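## Task

Identify the plates by their ID labels only; one of the four may be reversed, with its labelled short end pointing away from the viewer. Put them into rack S1 so that, from bottom to top, they run M06, M09, M60, M90. M06 has to rest flat on the rack floor and each later plate has to sit fully nested on the one beneath. All labelled short ends must face the rack's front, the side toward the viewer. The stack must stay in place without the robot holding it, so release the last plate and move the gripper away at the end.

## Robot and tools

ROBOT. One SCARA-type arm with four axes: a vertical lift, a shoulder, an elbow and a wrist yaw, ending in a two-finger parallel gripper that is always level (it can only spin about vertical, never tilt). The commanded point, end_effector_position, is the midpoint between the two rubber pads, roughly 2-3 cm behind the fingertips. A raised nest called RG is available: to reverse a plate end for end, set it on RG and regrip it from its other end.

FRAMES. The scene frame has its origin on the table surface under the arm base, +z up, and +y to the left when looking along +x. The gripper frame: +x points along the fingers, the fingers open and close along its y axis, z is vertical. Motion offsets are given in the gripper frame, so their meaning in the scene depends on the current wrist yaw.

execute_actions(actions). actions is a list of actions; each action is a list of up to 15 rows; each row is exactly 5 numbers in [-1, 1]: [dx, dy, dz, rz, opening]. Each row lasts one control step (1/30 s), and if fewer than 15 rows are given the last one is repeated, so every action lasts 0.5 s. dx, dy, dz, rz are an offset (not a pose) from the gripper's measured pose at the beginning of that action, in gripper axes; every row refers to that same starting pose, not to the row before. For the first action of a call, the start is the pose in the latest result of the scene. Scale: 1.0 equals 0.6 m for dx/dy/dz and 180 degrees for rz; positive rz rotates from +x toward +y. opening is absolute: +1 is fully open (0.140 m), -1 is closed (still a 0.066 m gap). Closing from fully open needs about 0.6 s or more. Each step the commanded pose is clipped to within 70 mm and 16 degrees of the measured pose, so a large offset can take several actions; the arm ends no further than the last clipped pose. An empty list just returns state and images.

move(target, speed, blocking). target is one row of the same 5 numbers, same frame and scale, an offset from the pose in the last result that reported one; opening is absolute and is sent at the start. speed is the path's top speed in m/s, 0.002 to 0.5 (default 0.25); rotation is capped at twice that value in rad/s. The straight-line path lasts 0.5 to 10 s and is cut off after 10 s. It does not slow for obstacles, and the real gripper lags, may stray, and can exceed speed, especially with a near-straight arm. Turns take the shorter direction. With blocking=false a result comes after 0.5 s while motion continues; execute_actions and new moves are refused until a result shows the move ended (use wait or stop). The result adds a move: line with the ending (done = at rest near target; off_target, moving, held = last step blocked by a check, fault) and limits (paced = command was clipped; held = some steps blocked, after which the arm may move much faster than speed), plus distance to target.

wait(seconds): 0 to 10 s, the arm keeps its last command; returns early if a running move finishes. stop(): brakes a running move (needs braking room; fingers keep moving). zoom_image(camera, region): camera is one of cam_head_left, cam_head_right, cam_high, cam_low, cam_wrist (each 896x504); region is [x0, y0, x1, y1] in pixels from the top-left, at most 504 by 504. finished_scene(scene): ends the current scene, given its number, irreversibly, and reports success and the next task.

RESULTS. The state line gives end_effector_position (m) and end_effector_quat_wxyz in the scene frame; the printed position may be off, more so at long reach. Joint positions lists lift (m, 0.000-0.550), shoulder (rad, -2.000-2.000), elbow (rad, -2.800-2.800), wrist yaw (rad, -12.566-12.566), then pad gap (m). Hand target is the pose the controller is currently driving toward. A pose unreachable line means the clearance check altered or blocked the command. grip_measured is the finger opening on the command scale (may be off by about 1 mm consistently). MOTOR HOT appears at 85 °C; at 100 °C an OVER-TEMPERATURE FAULT brakes the arm until cooled. Holding loads heats motors.

GRIPPING. To hold something, command an opening below grip_measured: about 0.04 below for a firm grip, less for a lighter one. Pad force is about 18 N each; fast closing squeezes harder.

AVOID. Keep the elbow at least 0.4 rad away from 0 or the arm may fold and fault. Exceeding load limits (lift 52.8 N, shoulder 7.92 N m, elbow 3.96 N m, wrist yaw 1.32 N m, including held weight) causes a torque fault: a 10 s stop and the rest of the call is skipped. Small offsets against something rigid do not push harder, since offsets start from the measured pose, but against something yielding they keep going. Contacts are harder at higher speed and with targets set further past contact. A drop of a few millimetres when placing is fine; longer drops, slams, hard hits and hard pushes are not. Never let anything leave the table. Loose objects may occasionally be nudged by an outside push, so recheck positions.

Each tool is called after ">>>" in YAML: its name, and indented under it one key for each argument.

## Session

>>> execute_actions:
  actions: []

Scene clock: 0.00 s.
end_effector_position=(+0.3625, +0.3055, +0.3014) grip_measured=+0.98 end_effector_quat_wxyz=(+0.995, +0.000, +0.000, -0.102)
Joint positions: [ 0.296  0.644 -1.407  0.558  0.139]
Motor temperatures (°C, as the motors report them): [36 27 24 25]
Hand target: +0.362, +0.305, +0.301; +0.995, +0.000, +0.000, -0.102

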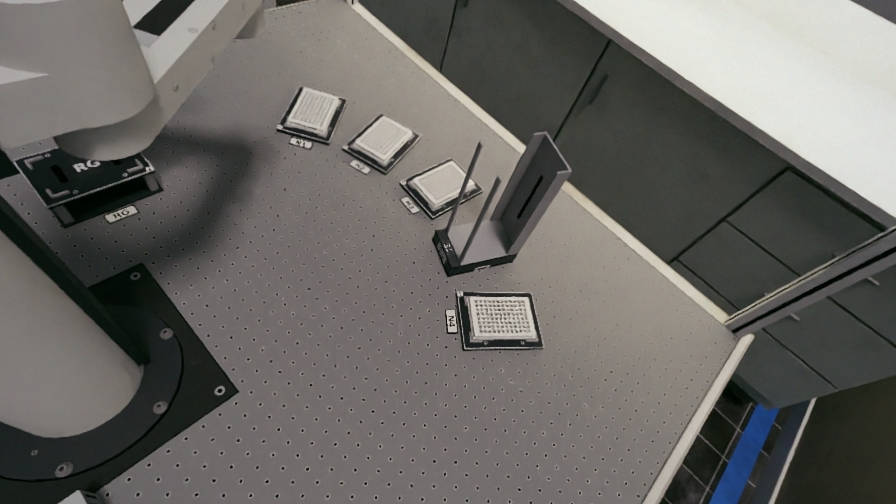

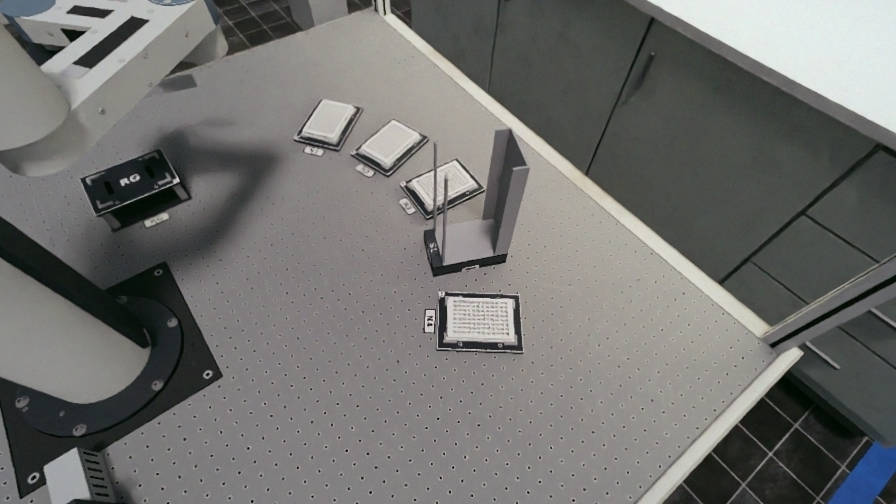

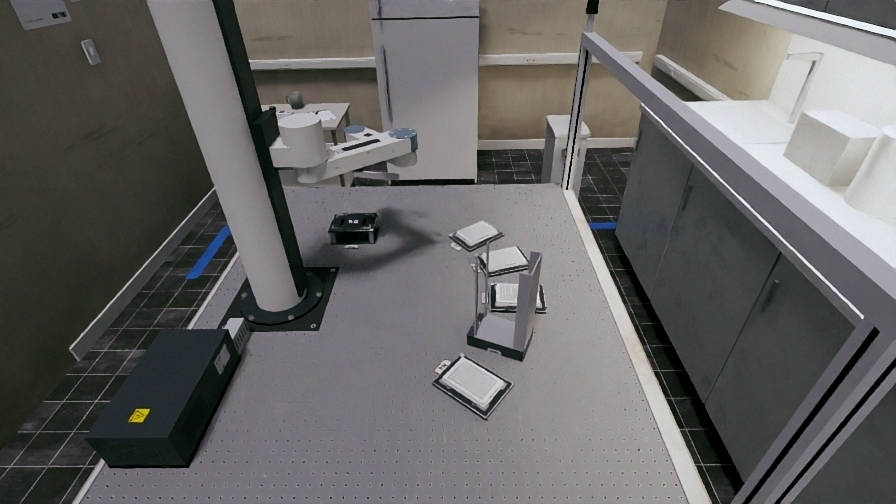

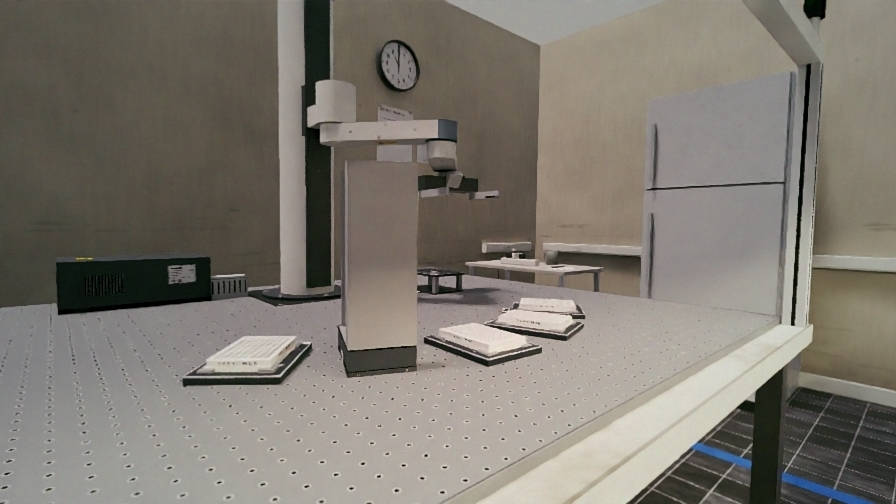

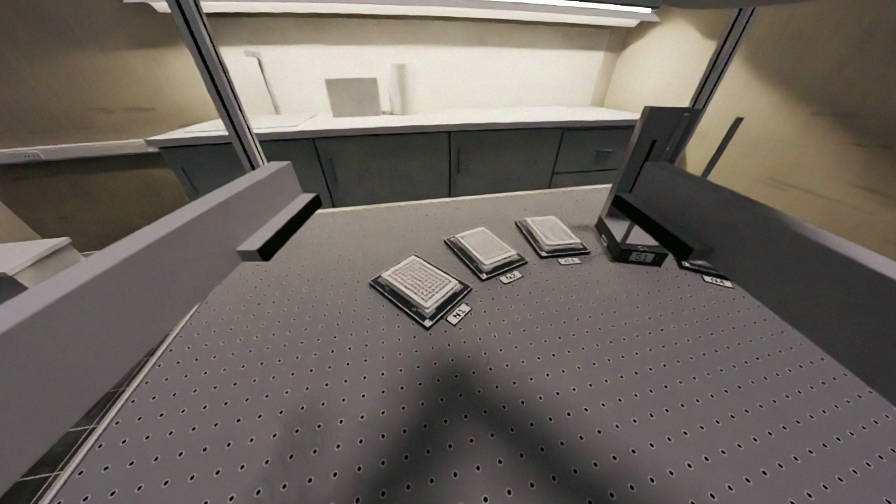

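>>> zoom_image:
  camera: "cam_low"
  region: [180,325,320,395]

>>> zoom_image:
  camera: "cam_low"
  region: [420,285,600,375]

>>> zoom_image:
  camera: "cam_wrist"
  region: [360,200,620,340]

>>> zoom_image:
  camera: "cam_head_left"
  region: [270,75,500,225]

Region (180, 325, 320, 395) of cam_low's 896x504 image, scaled by 3.600, with more detail than that image has.

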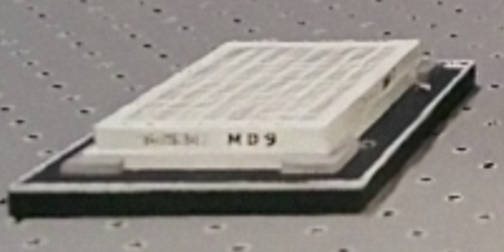

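Region (420, 285, 600, 375) of cam_low's 896x504 image, scaled by 2.800, with more detail than that image has.

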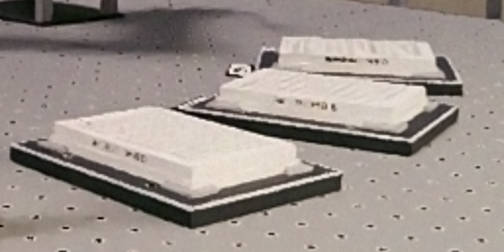

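Region (360, 200, 620, 340) of cam_wrist's 896x504 image, scaled by 1.938, with more detail than that image has; it fills the top 271 rows of this view, and the rest is white.

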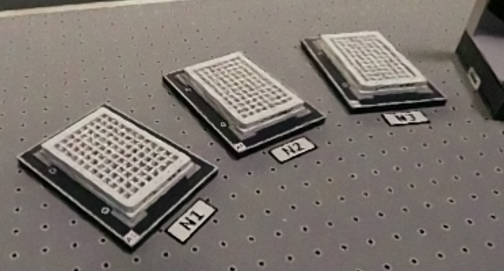

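Region (270, 75, 500, 225) of cam_head_left's 896x504 image, scaled by 2.191, with more detail than that image has; it fills the top 329 rows of this view, and the rest is white.

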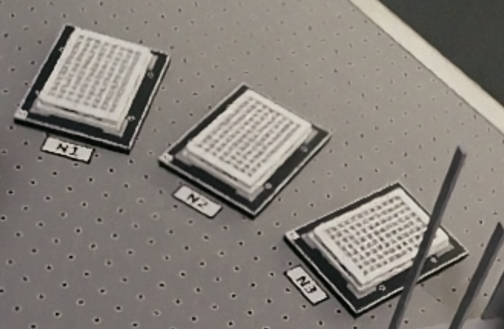

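>>> move:
  target: [0.5255,-0.156,-0.42,0.162,0.1]
  speed: 0.45

Scene clock: 18.03 s.
end_effector_position=(+0.6517, +0.1492, +0.0494) grip_measured=+0.10 end_effector_quat_wxyz=(+0.989, +0.000, +0.000, +0.151)
Joint positions: [ 0.044 -0.426 -1.521  2.251  0.107]
Motor temperatures (°C, as the motors report them): [36 28 24 25]
Hand target: +0.652, +0.149, +0.049; +0.988, +0.000, +0.000, +0.151
Off the commanded pose: 0.001 m, 0 deg.
move: done; limits=paced

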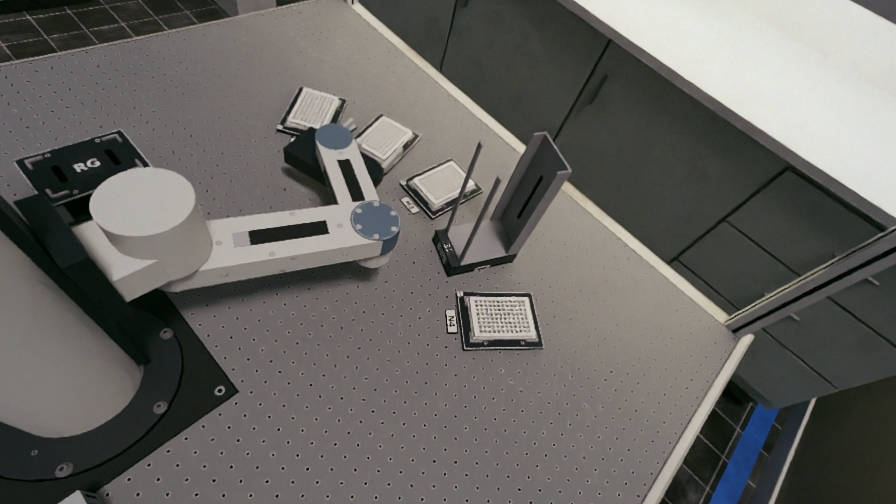

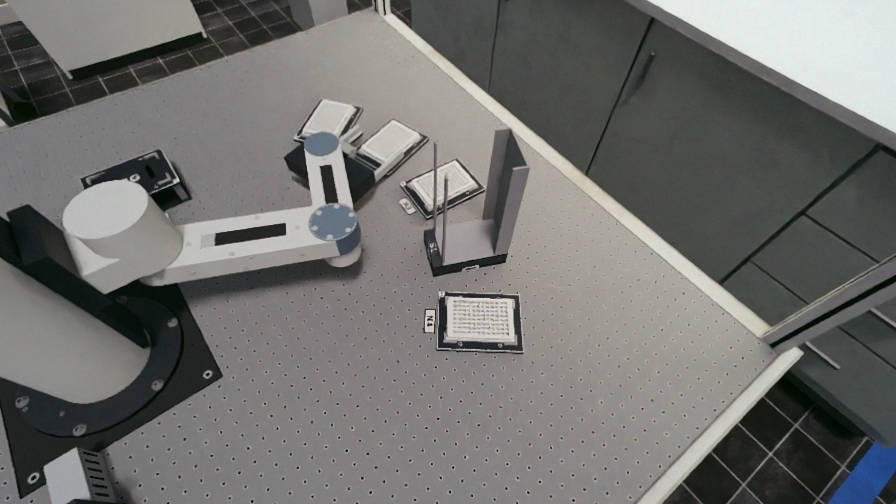

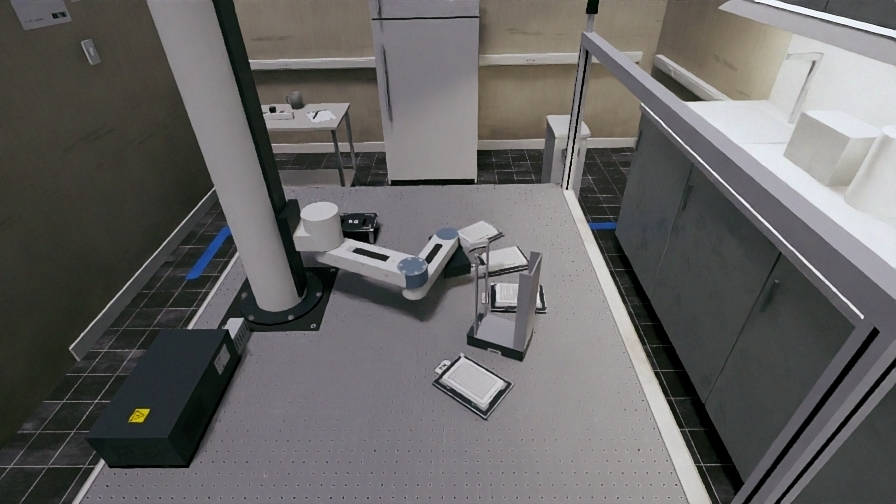

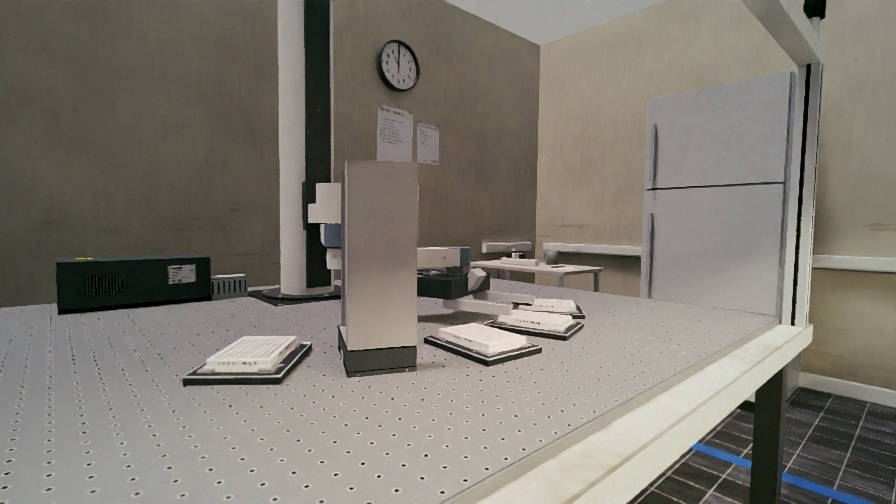

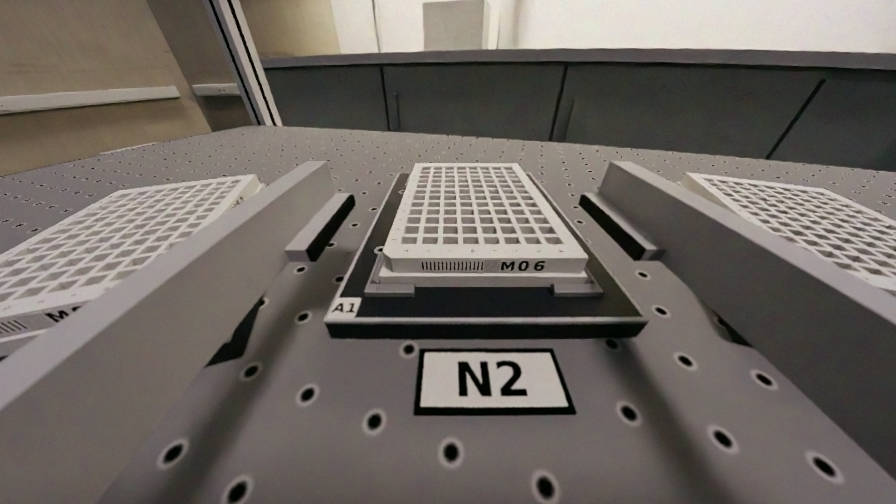

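>>> move:
  target: [0.105,-0.0085,-0.0035,-0.003,0.1]
  speed: 0.2

Scene clock: 26.47 s.
end_effector_position=(+0.7135, +0.1631, +0.0473) grip_measured=+0.10 end_effector_quat_wxyz=(+0.989, +0.000, +0.000, +0.146)
Joint positions: [ 0.042 -0.275 -1.893  2.461  0.107]
Motor temperatures (°C, as the motors report them): [36 28 24 25]
Hand target: +0.713, +0.163, +0.047; +0.989, +0.000, +0.000, +0.146
Off the commanded pose: 0.000 m, 0 deg.
move: done

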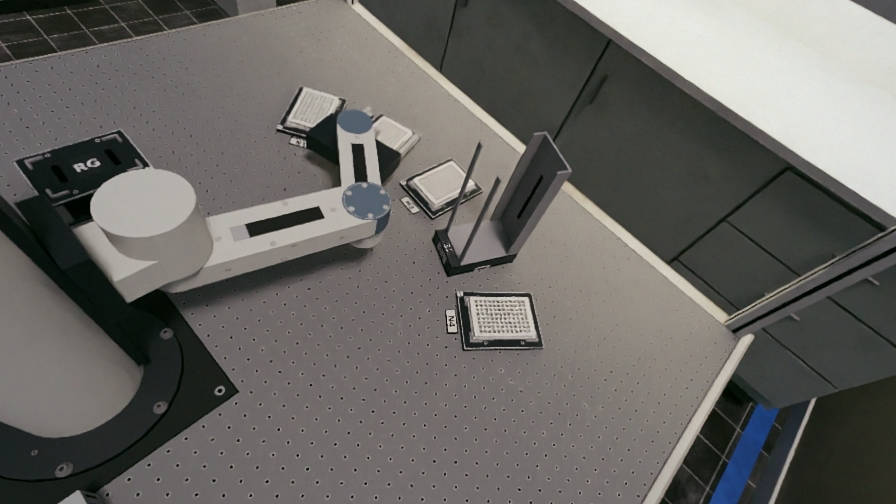

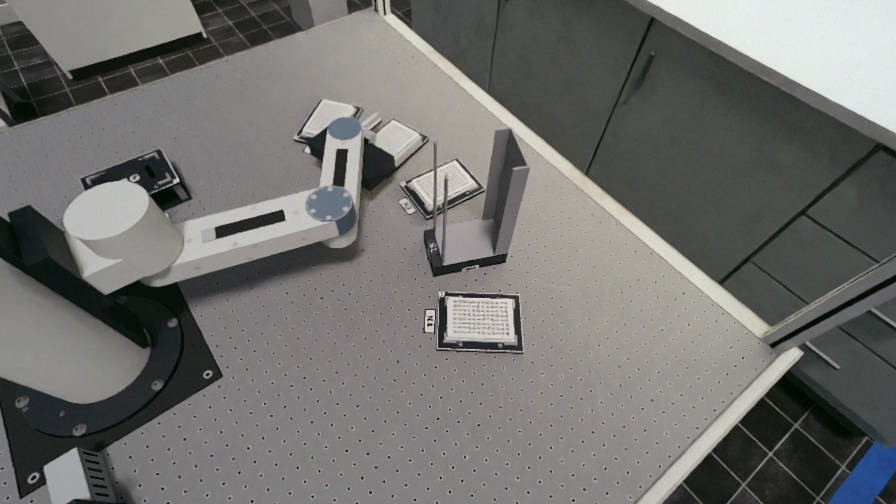

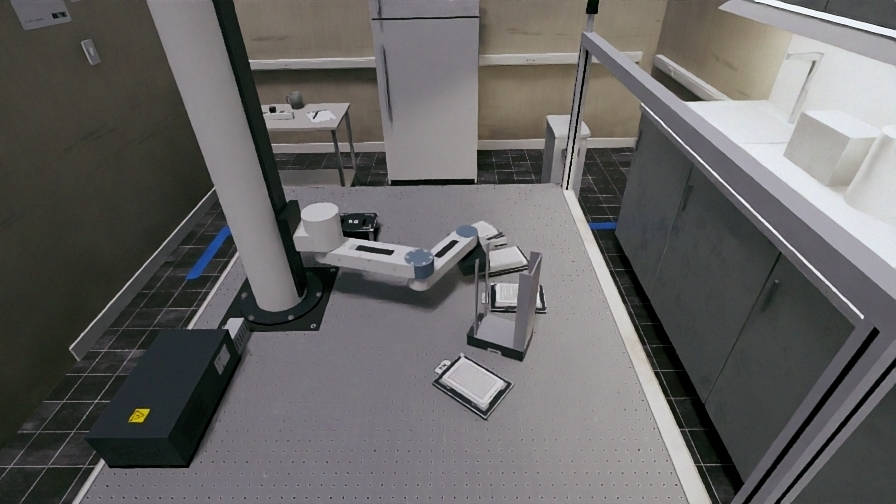

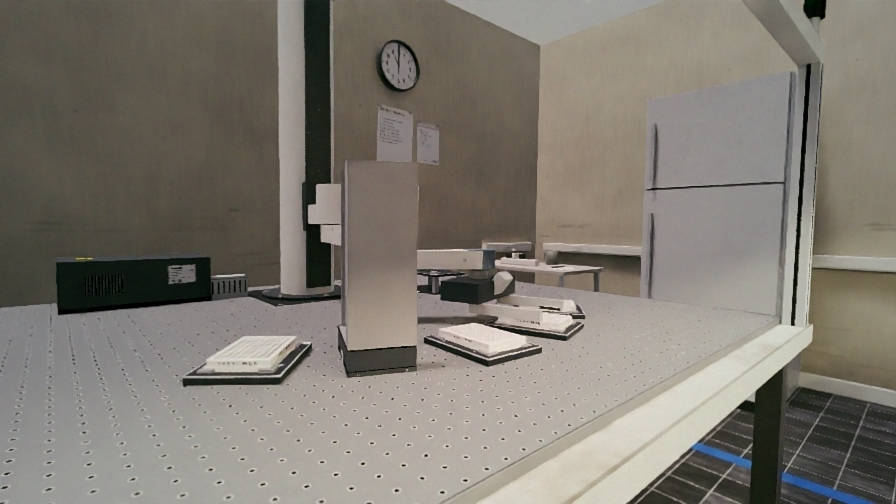

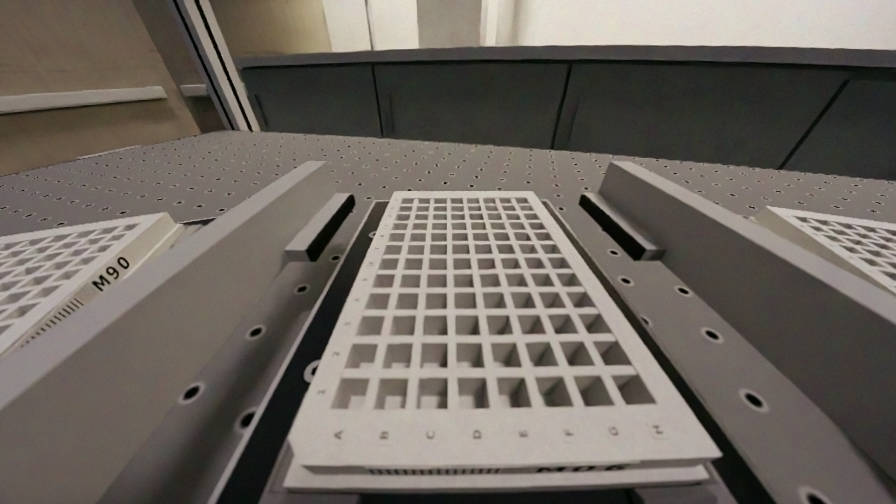

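>>> move:
  target: [-0.0072,-0.0005,0,0.004,0.1]
  speed: 0.05

>>> move:
  target: [0,0,-0.033,0,0.1]
  speed: 0.05

Scene clock: 33.00 s.
end_effector_position=(+0.7094, +0.1616, +0.0473) grip_measured=+0.10 end_effector_quat_wxyz=(+0.988, +0.000, +0.000, +0.152)
Joint positions: [ 0.042 -0.292 -1.865  2.463  0.107]
Motor temperatures (°C, as the motors report them): [36 28 24 25]
Hand target: +0.709, +0.162, +0.047; +0.988, +0.000, +0.000, +0.152
Off the commanded pose: 0.000 m, 0 deg.
move: done

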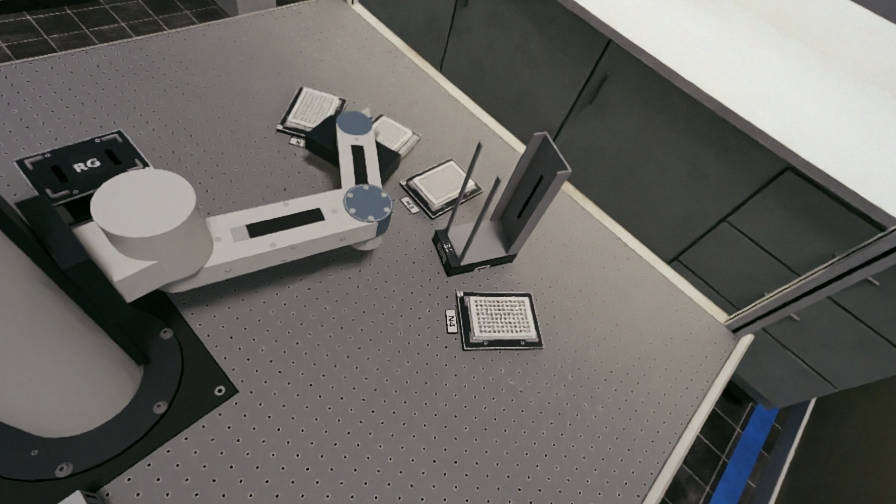

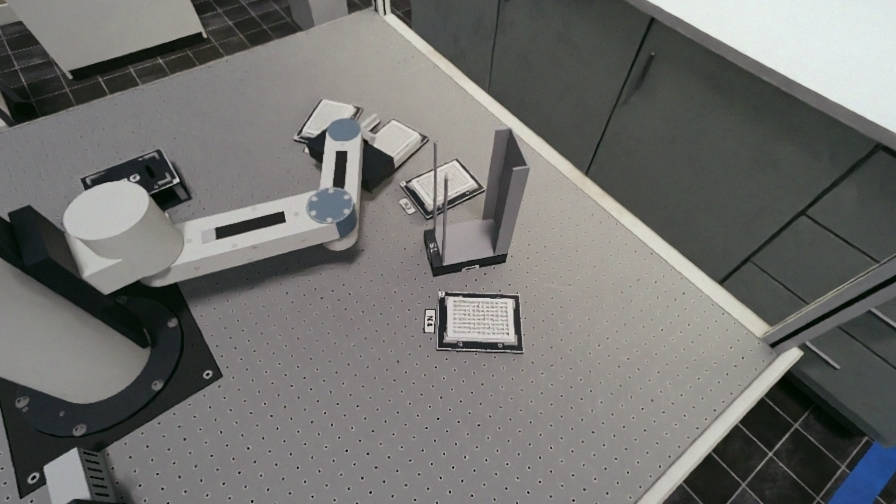

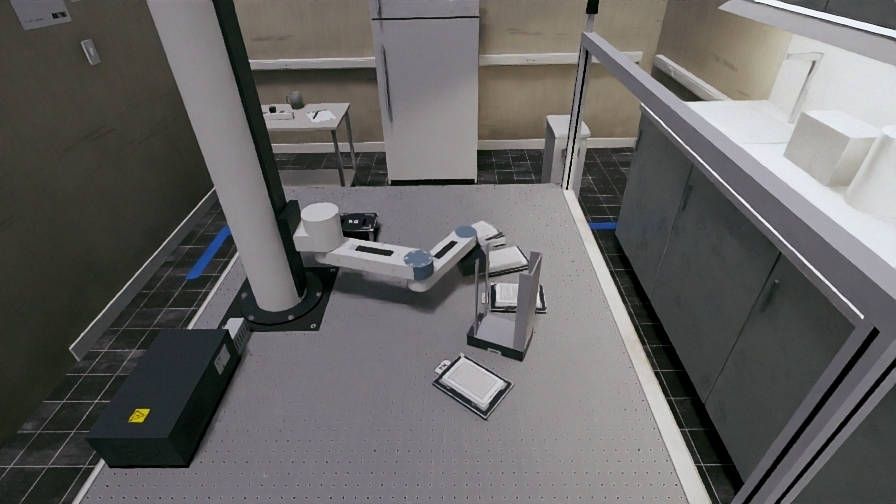

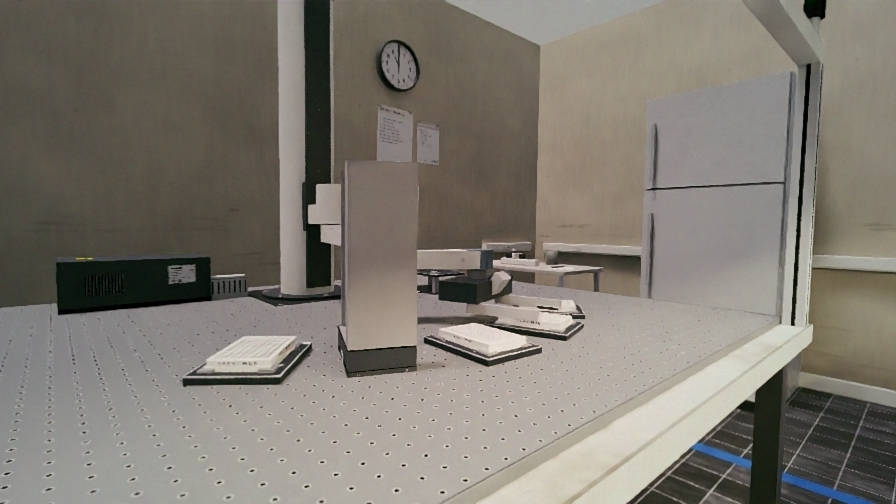

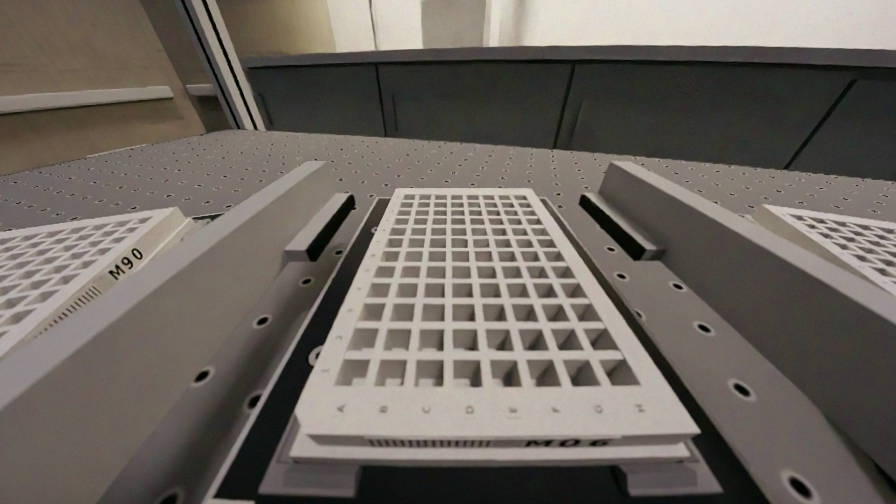

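Scene clock: 33.70 s.
end_effector_position=(+0.7094, +0.1616, +0.0274) grip_measured=+0.10 end_effector_quat_wxyz=(+0.988, +0.000, +0.000, +0.152)
Joint positions: [ 0.022 -0.292 -1.865  2.463  0.107]
Motor temperatures (°C, as the motors report them): [36 28 24 25]
Hand target: +0.709, +0.162, +0.028; +0.988, +0.000, +0.000, +0.152
Off the commanded pose: 0.000 m, 0 deg.
move: done

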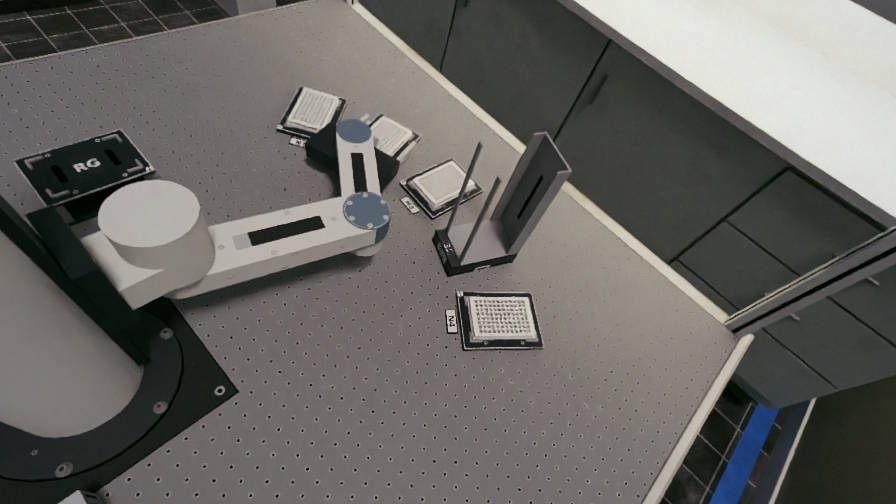

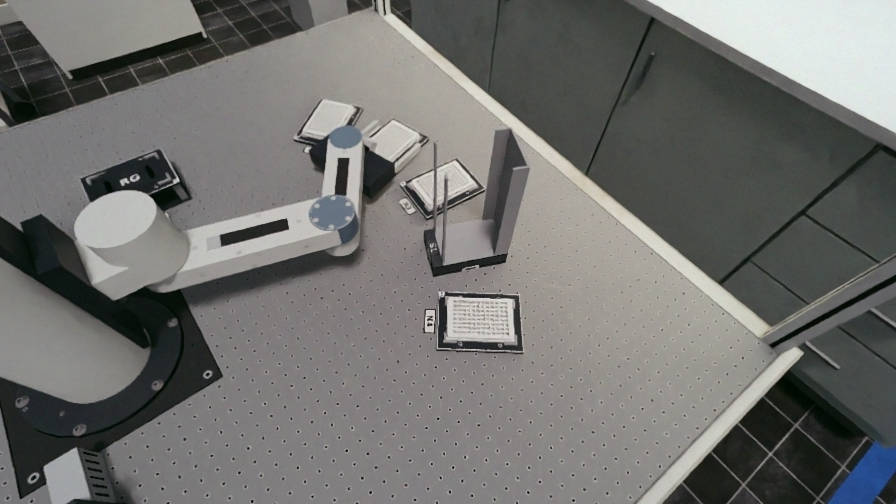

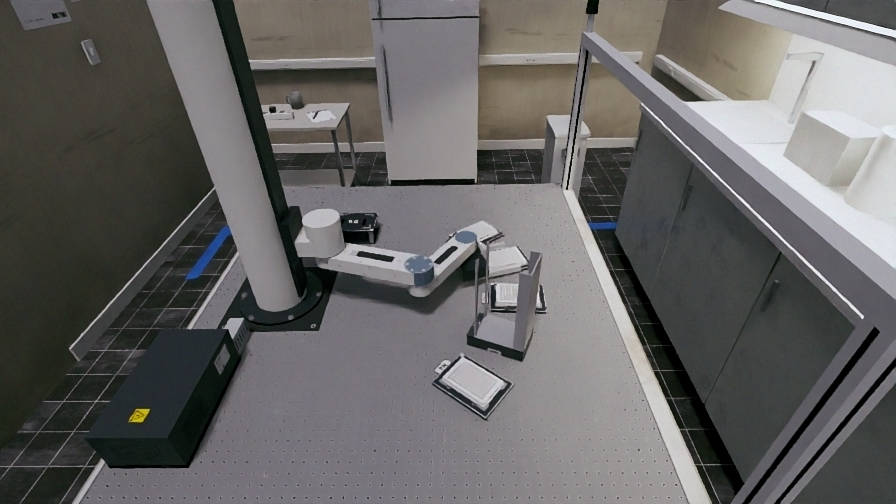

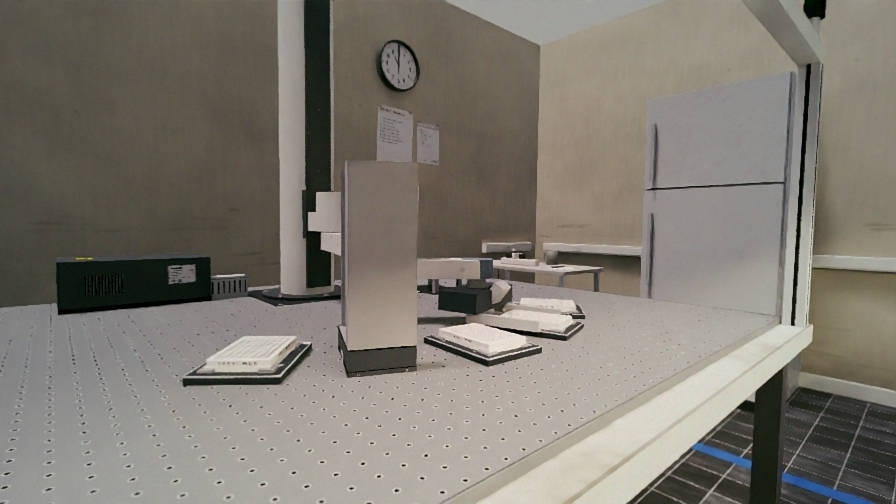

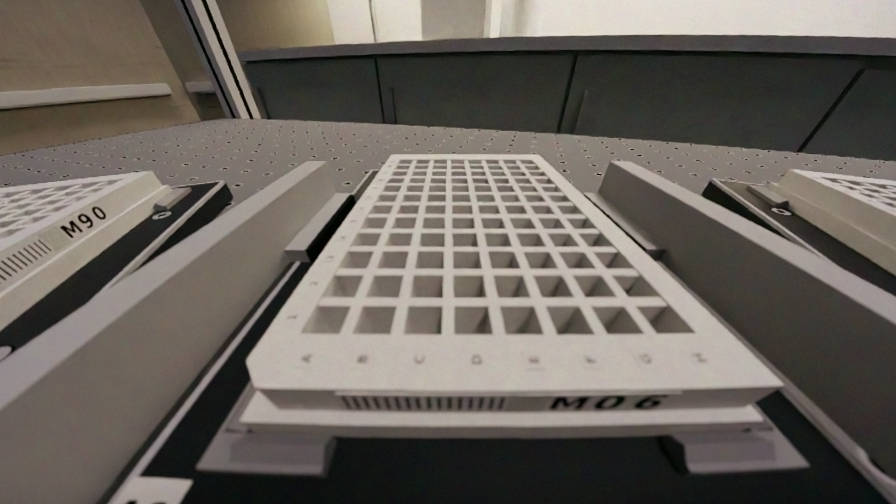

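>>> execute_actions:
  actions:
    - [[0,0,0,0,0],[0,0,0,0,-0.1],[0,0,0,0,-0.2],[0,0,0,0,-0.27],[0,0,0,0,-0.33],[0,0,0,0,-0.38],[0,0,0,0,-0.42],[0,0,0,0,-0.45],[0,0,0,0,-0.47],[0,0,0,0,-0.49],[0,0,0,0,-0.51],[0,0,0,0,-0.53],[0,0,0,0,-0.55],[0,0,0,0,-0.56]]
    - [[0,0,0,0,-0.56],[0,0,0,0,-0.56],[0,0,0,0,-0.56],[0,0,0,0,-0.56],[0,0,0.001,0,-0.56],[0,0,0.002,0,-0.56],[0,0,0.004,0,-0.56],[0,0,0.006,0,-0.56],[0,0,0.008,0,-0.56],[0,0,0.011,0,-0.56],[0,0,0.014,0,-0.56],[0,0,0.017,0,-0.56]]

>>> move:
  target: [-0.05,0,0.49,0,-0.56]
  speed: 0.4

Scene clock: 47.20 s.
end_effector_position=(+0.7094, +0.1616, +0.0377) grip_measured=-0.50 end_effector_quat_wxyz=(+0.988, +0.000, +0.000, +0.152)
Joint positions: [ 0.033 -0.292 -1.865  2.463  0.085]
Motor temperatures (°C, as the motors report them): [36 27 24 25]
Hand target: +0.709, +0.162, +0.038; +0.988, +0.000, +0.000, +0.152
Off the commanded pose: 0.000 m, 0 deg.

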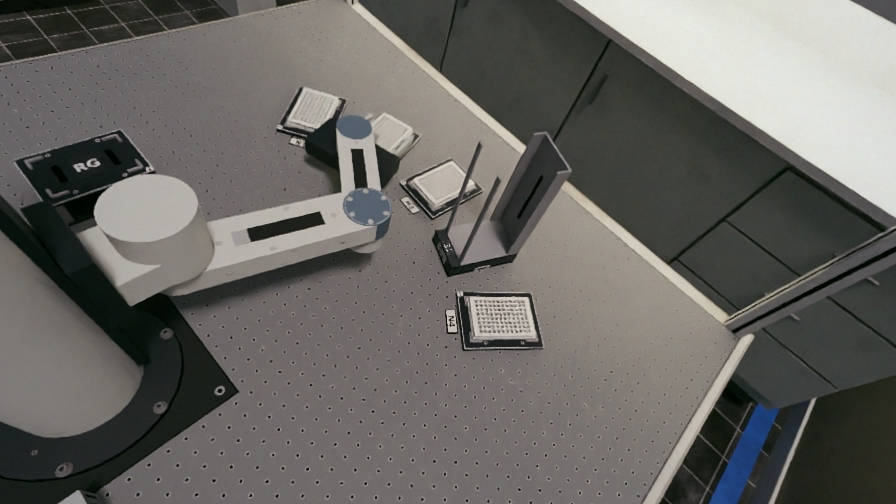

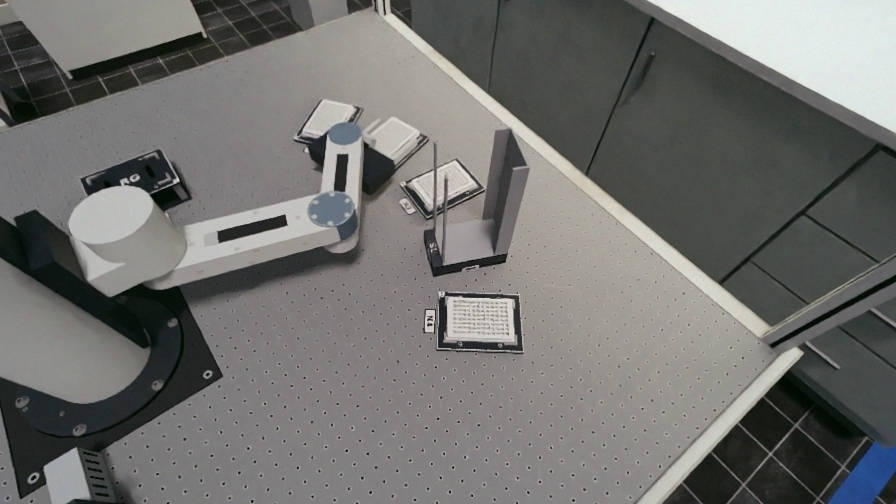

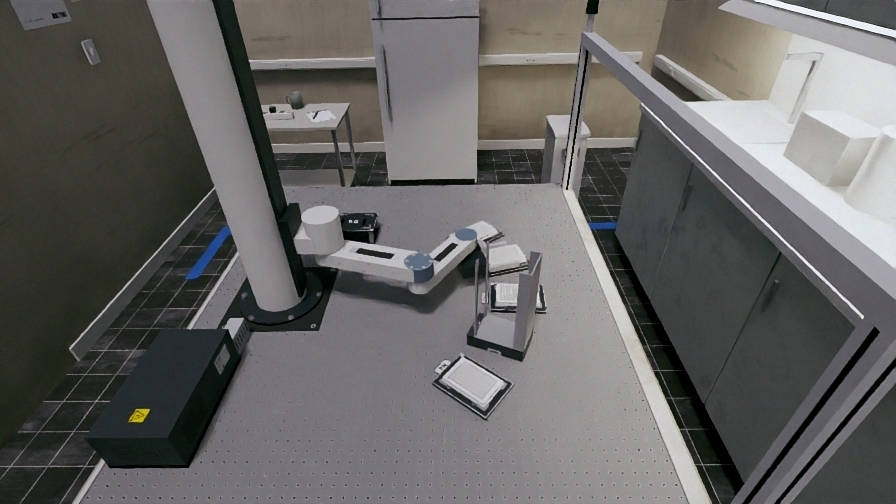

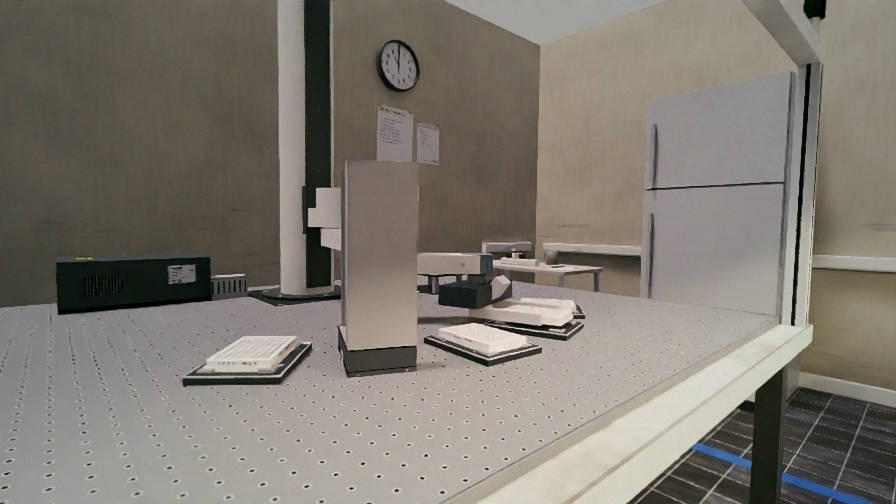

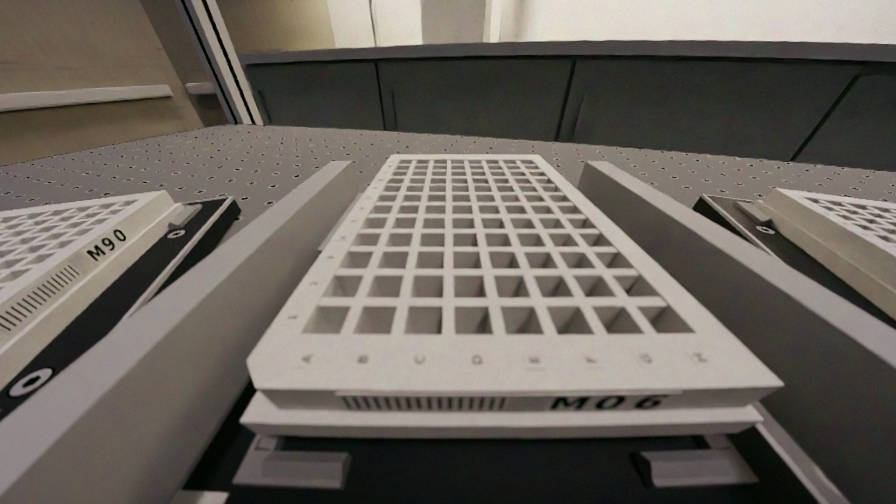

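Scene clock: 48.47 s.
end_effector_position=(+0.6808, +0.1527, +0.3318) grip_measured=-0.50 end_effector_quat_wxyz=(+0.988, +0.000, +0.000, +0.153)
Joint positions: [ 0.327 -0.373 -1.681  2.36   0.085]
Motor temperatures (°C, as the motors report them): [36 27 24 25]
Hand target: +0.681, +0.153, +0.332; +0.988, +0.000, +0.000, +0.152
Off the commanded pose: 0.000 m, 0 deg.
move: done

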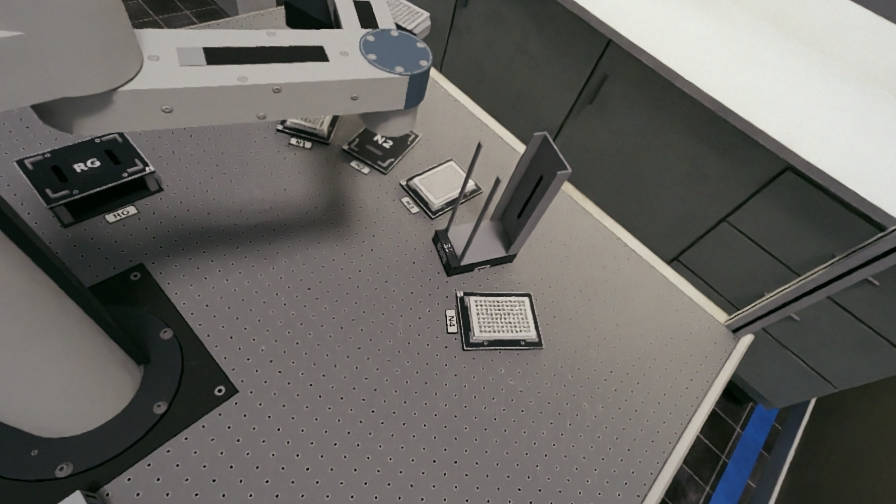

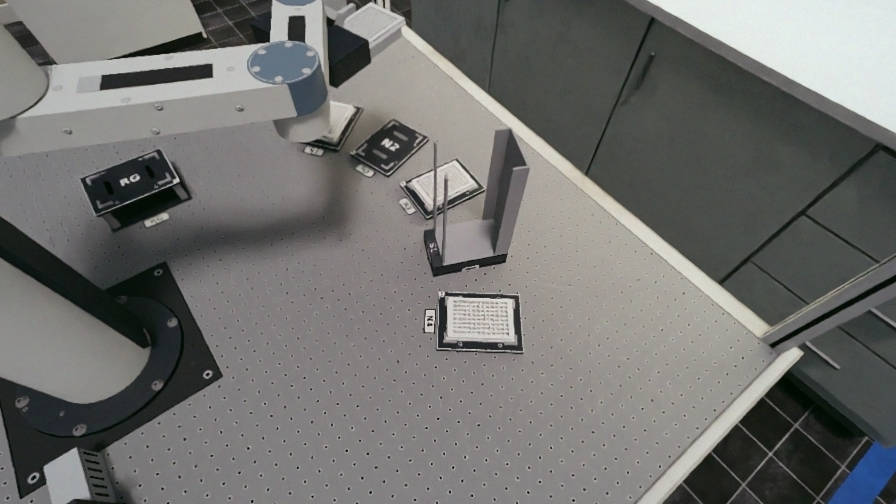

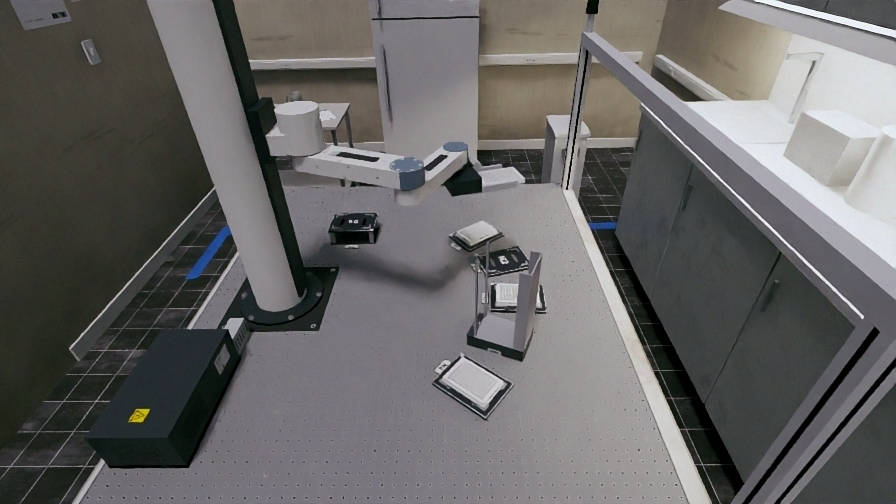

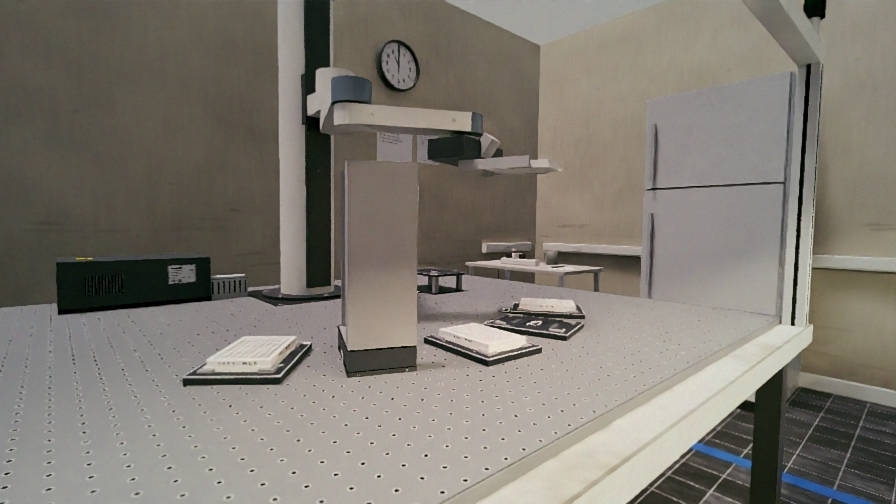

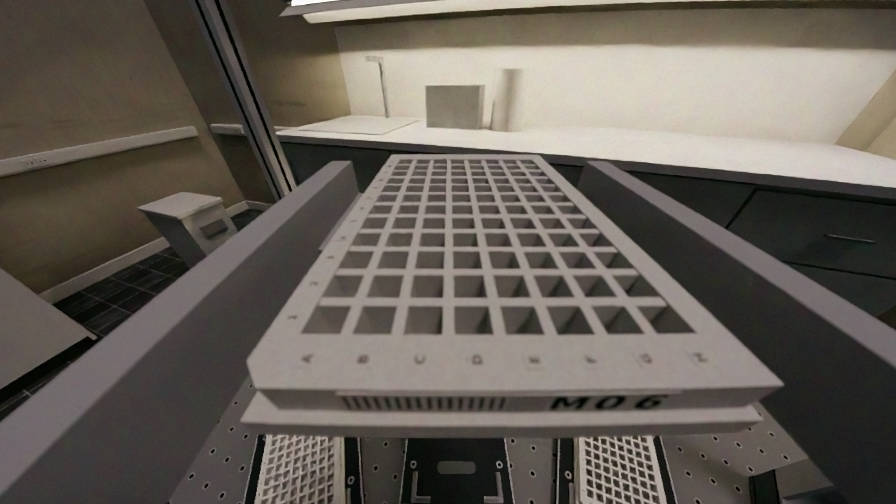

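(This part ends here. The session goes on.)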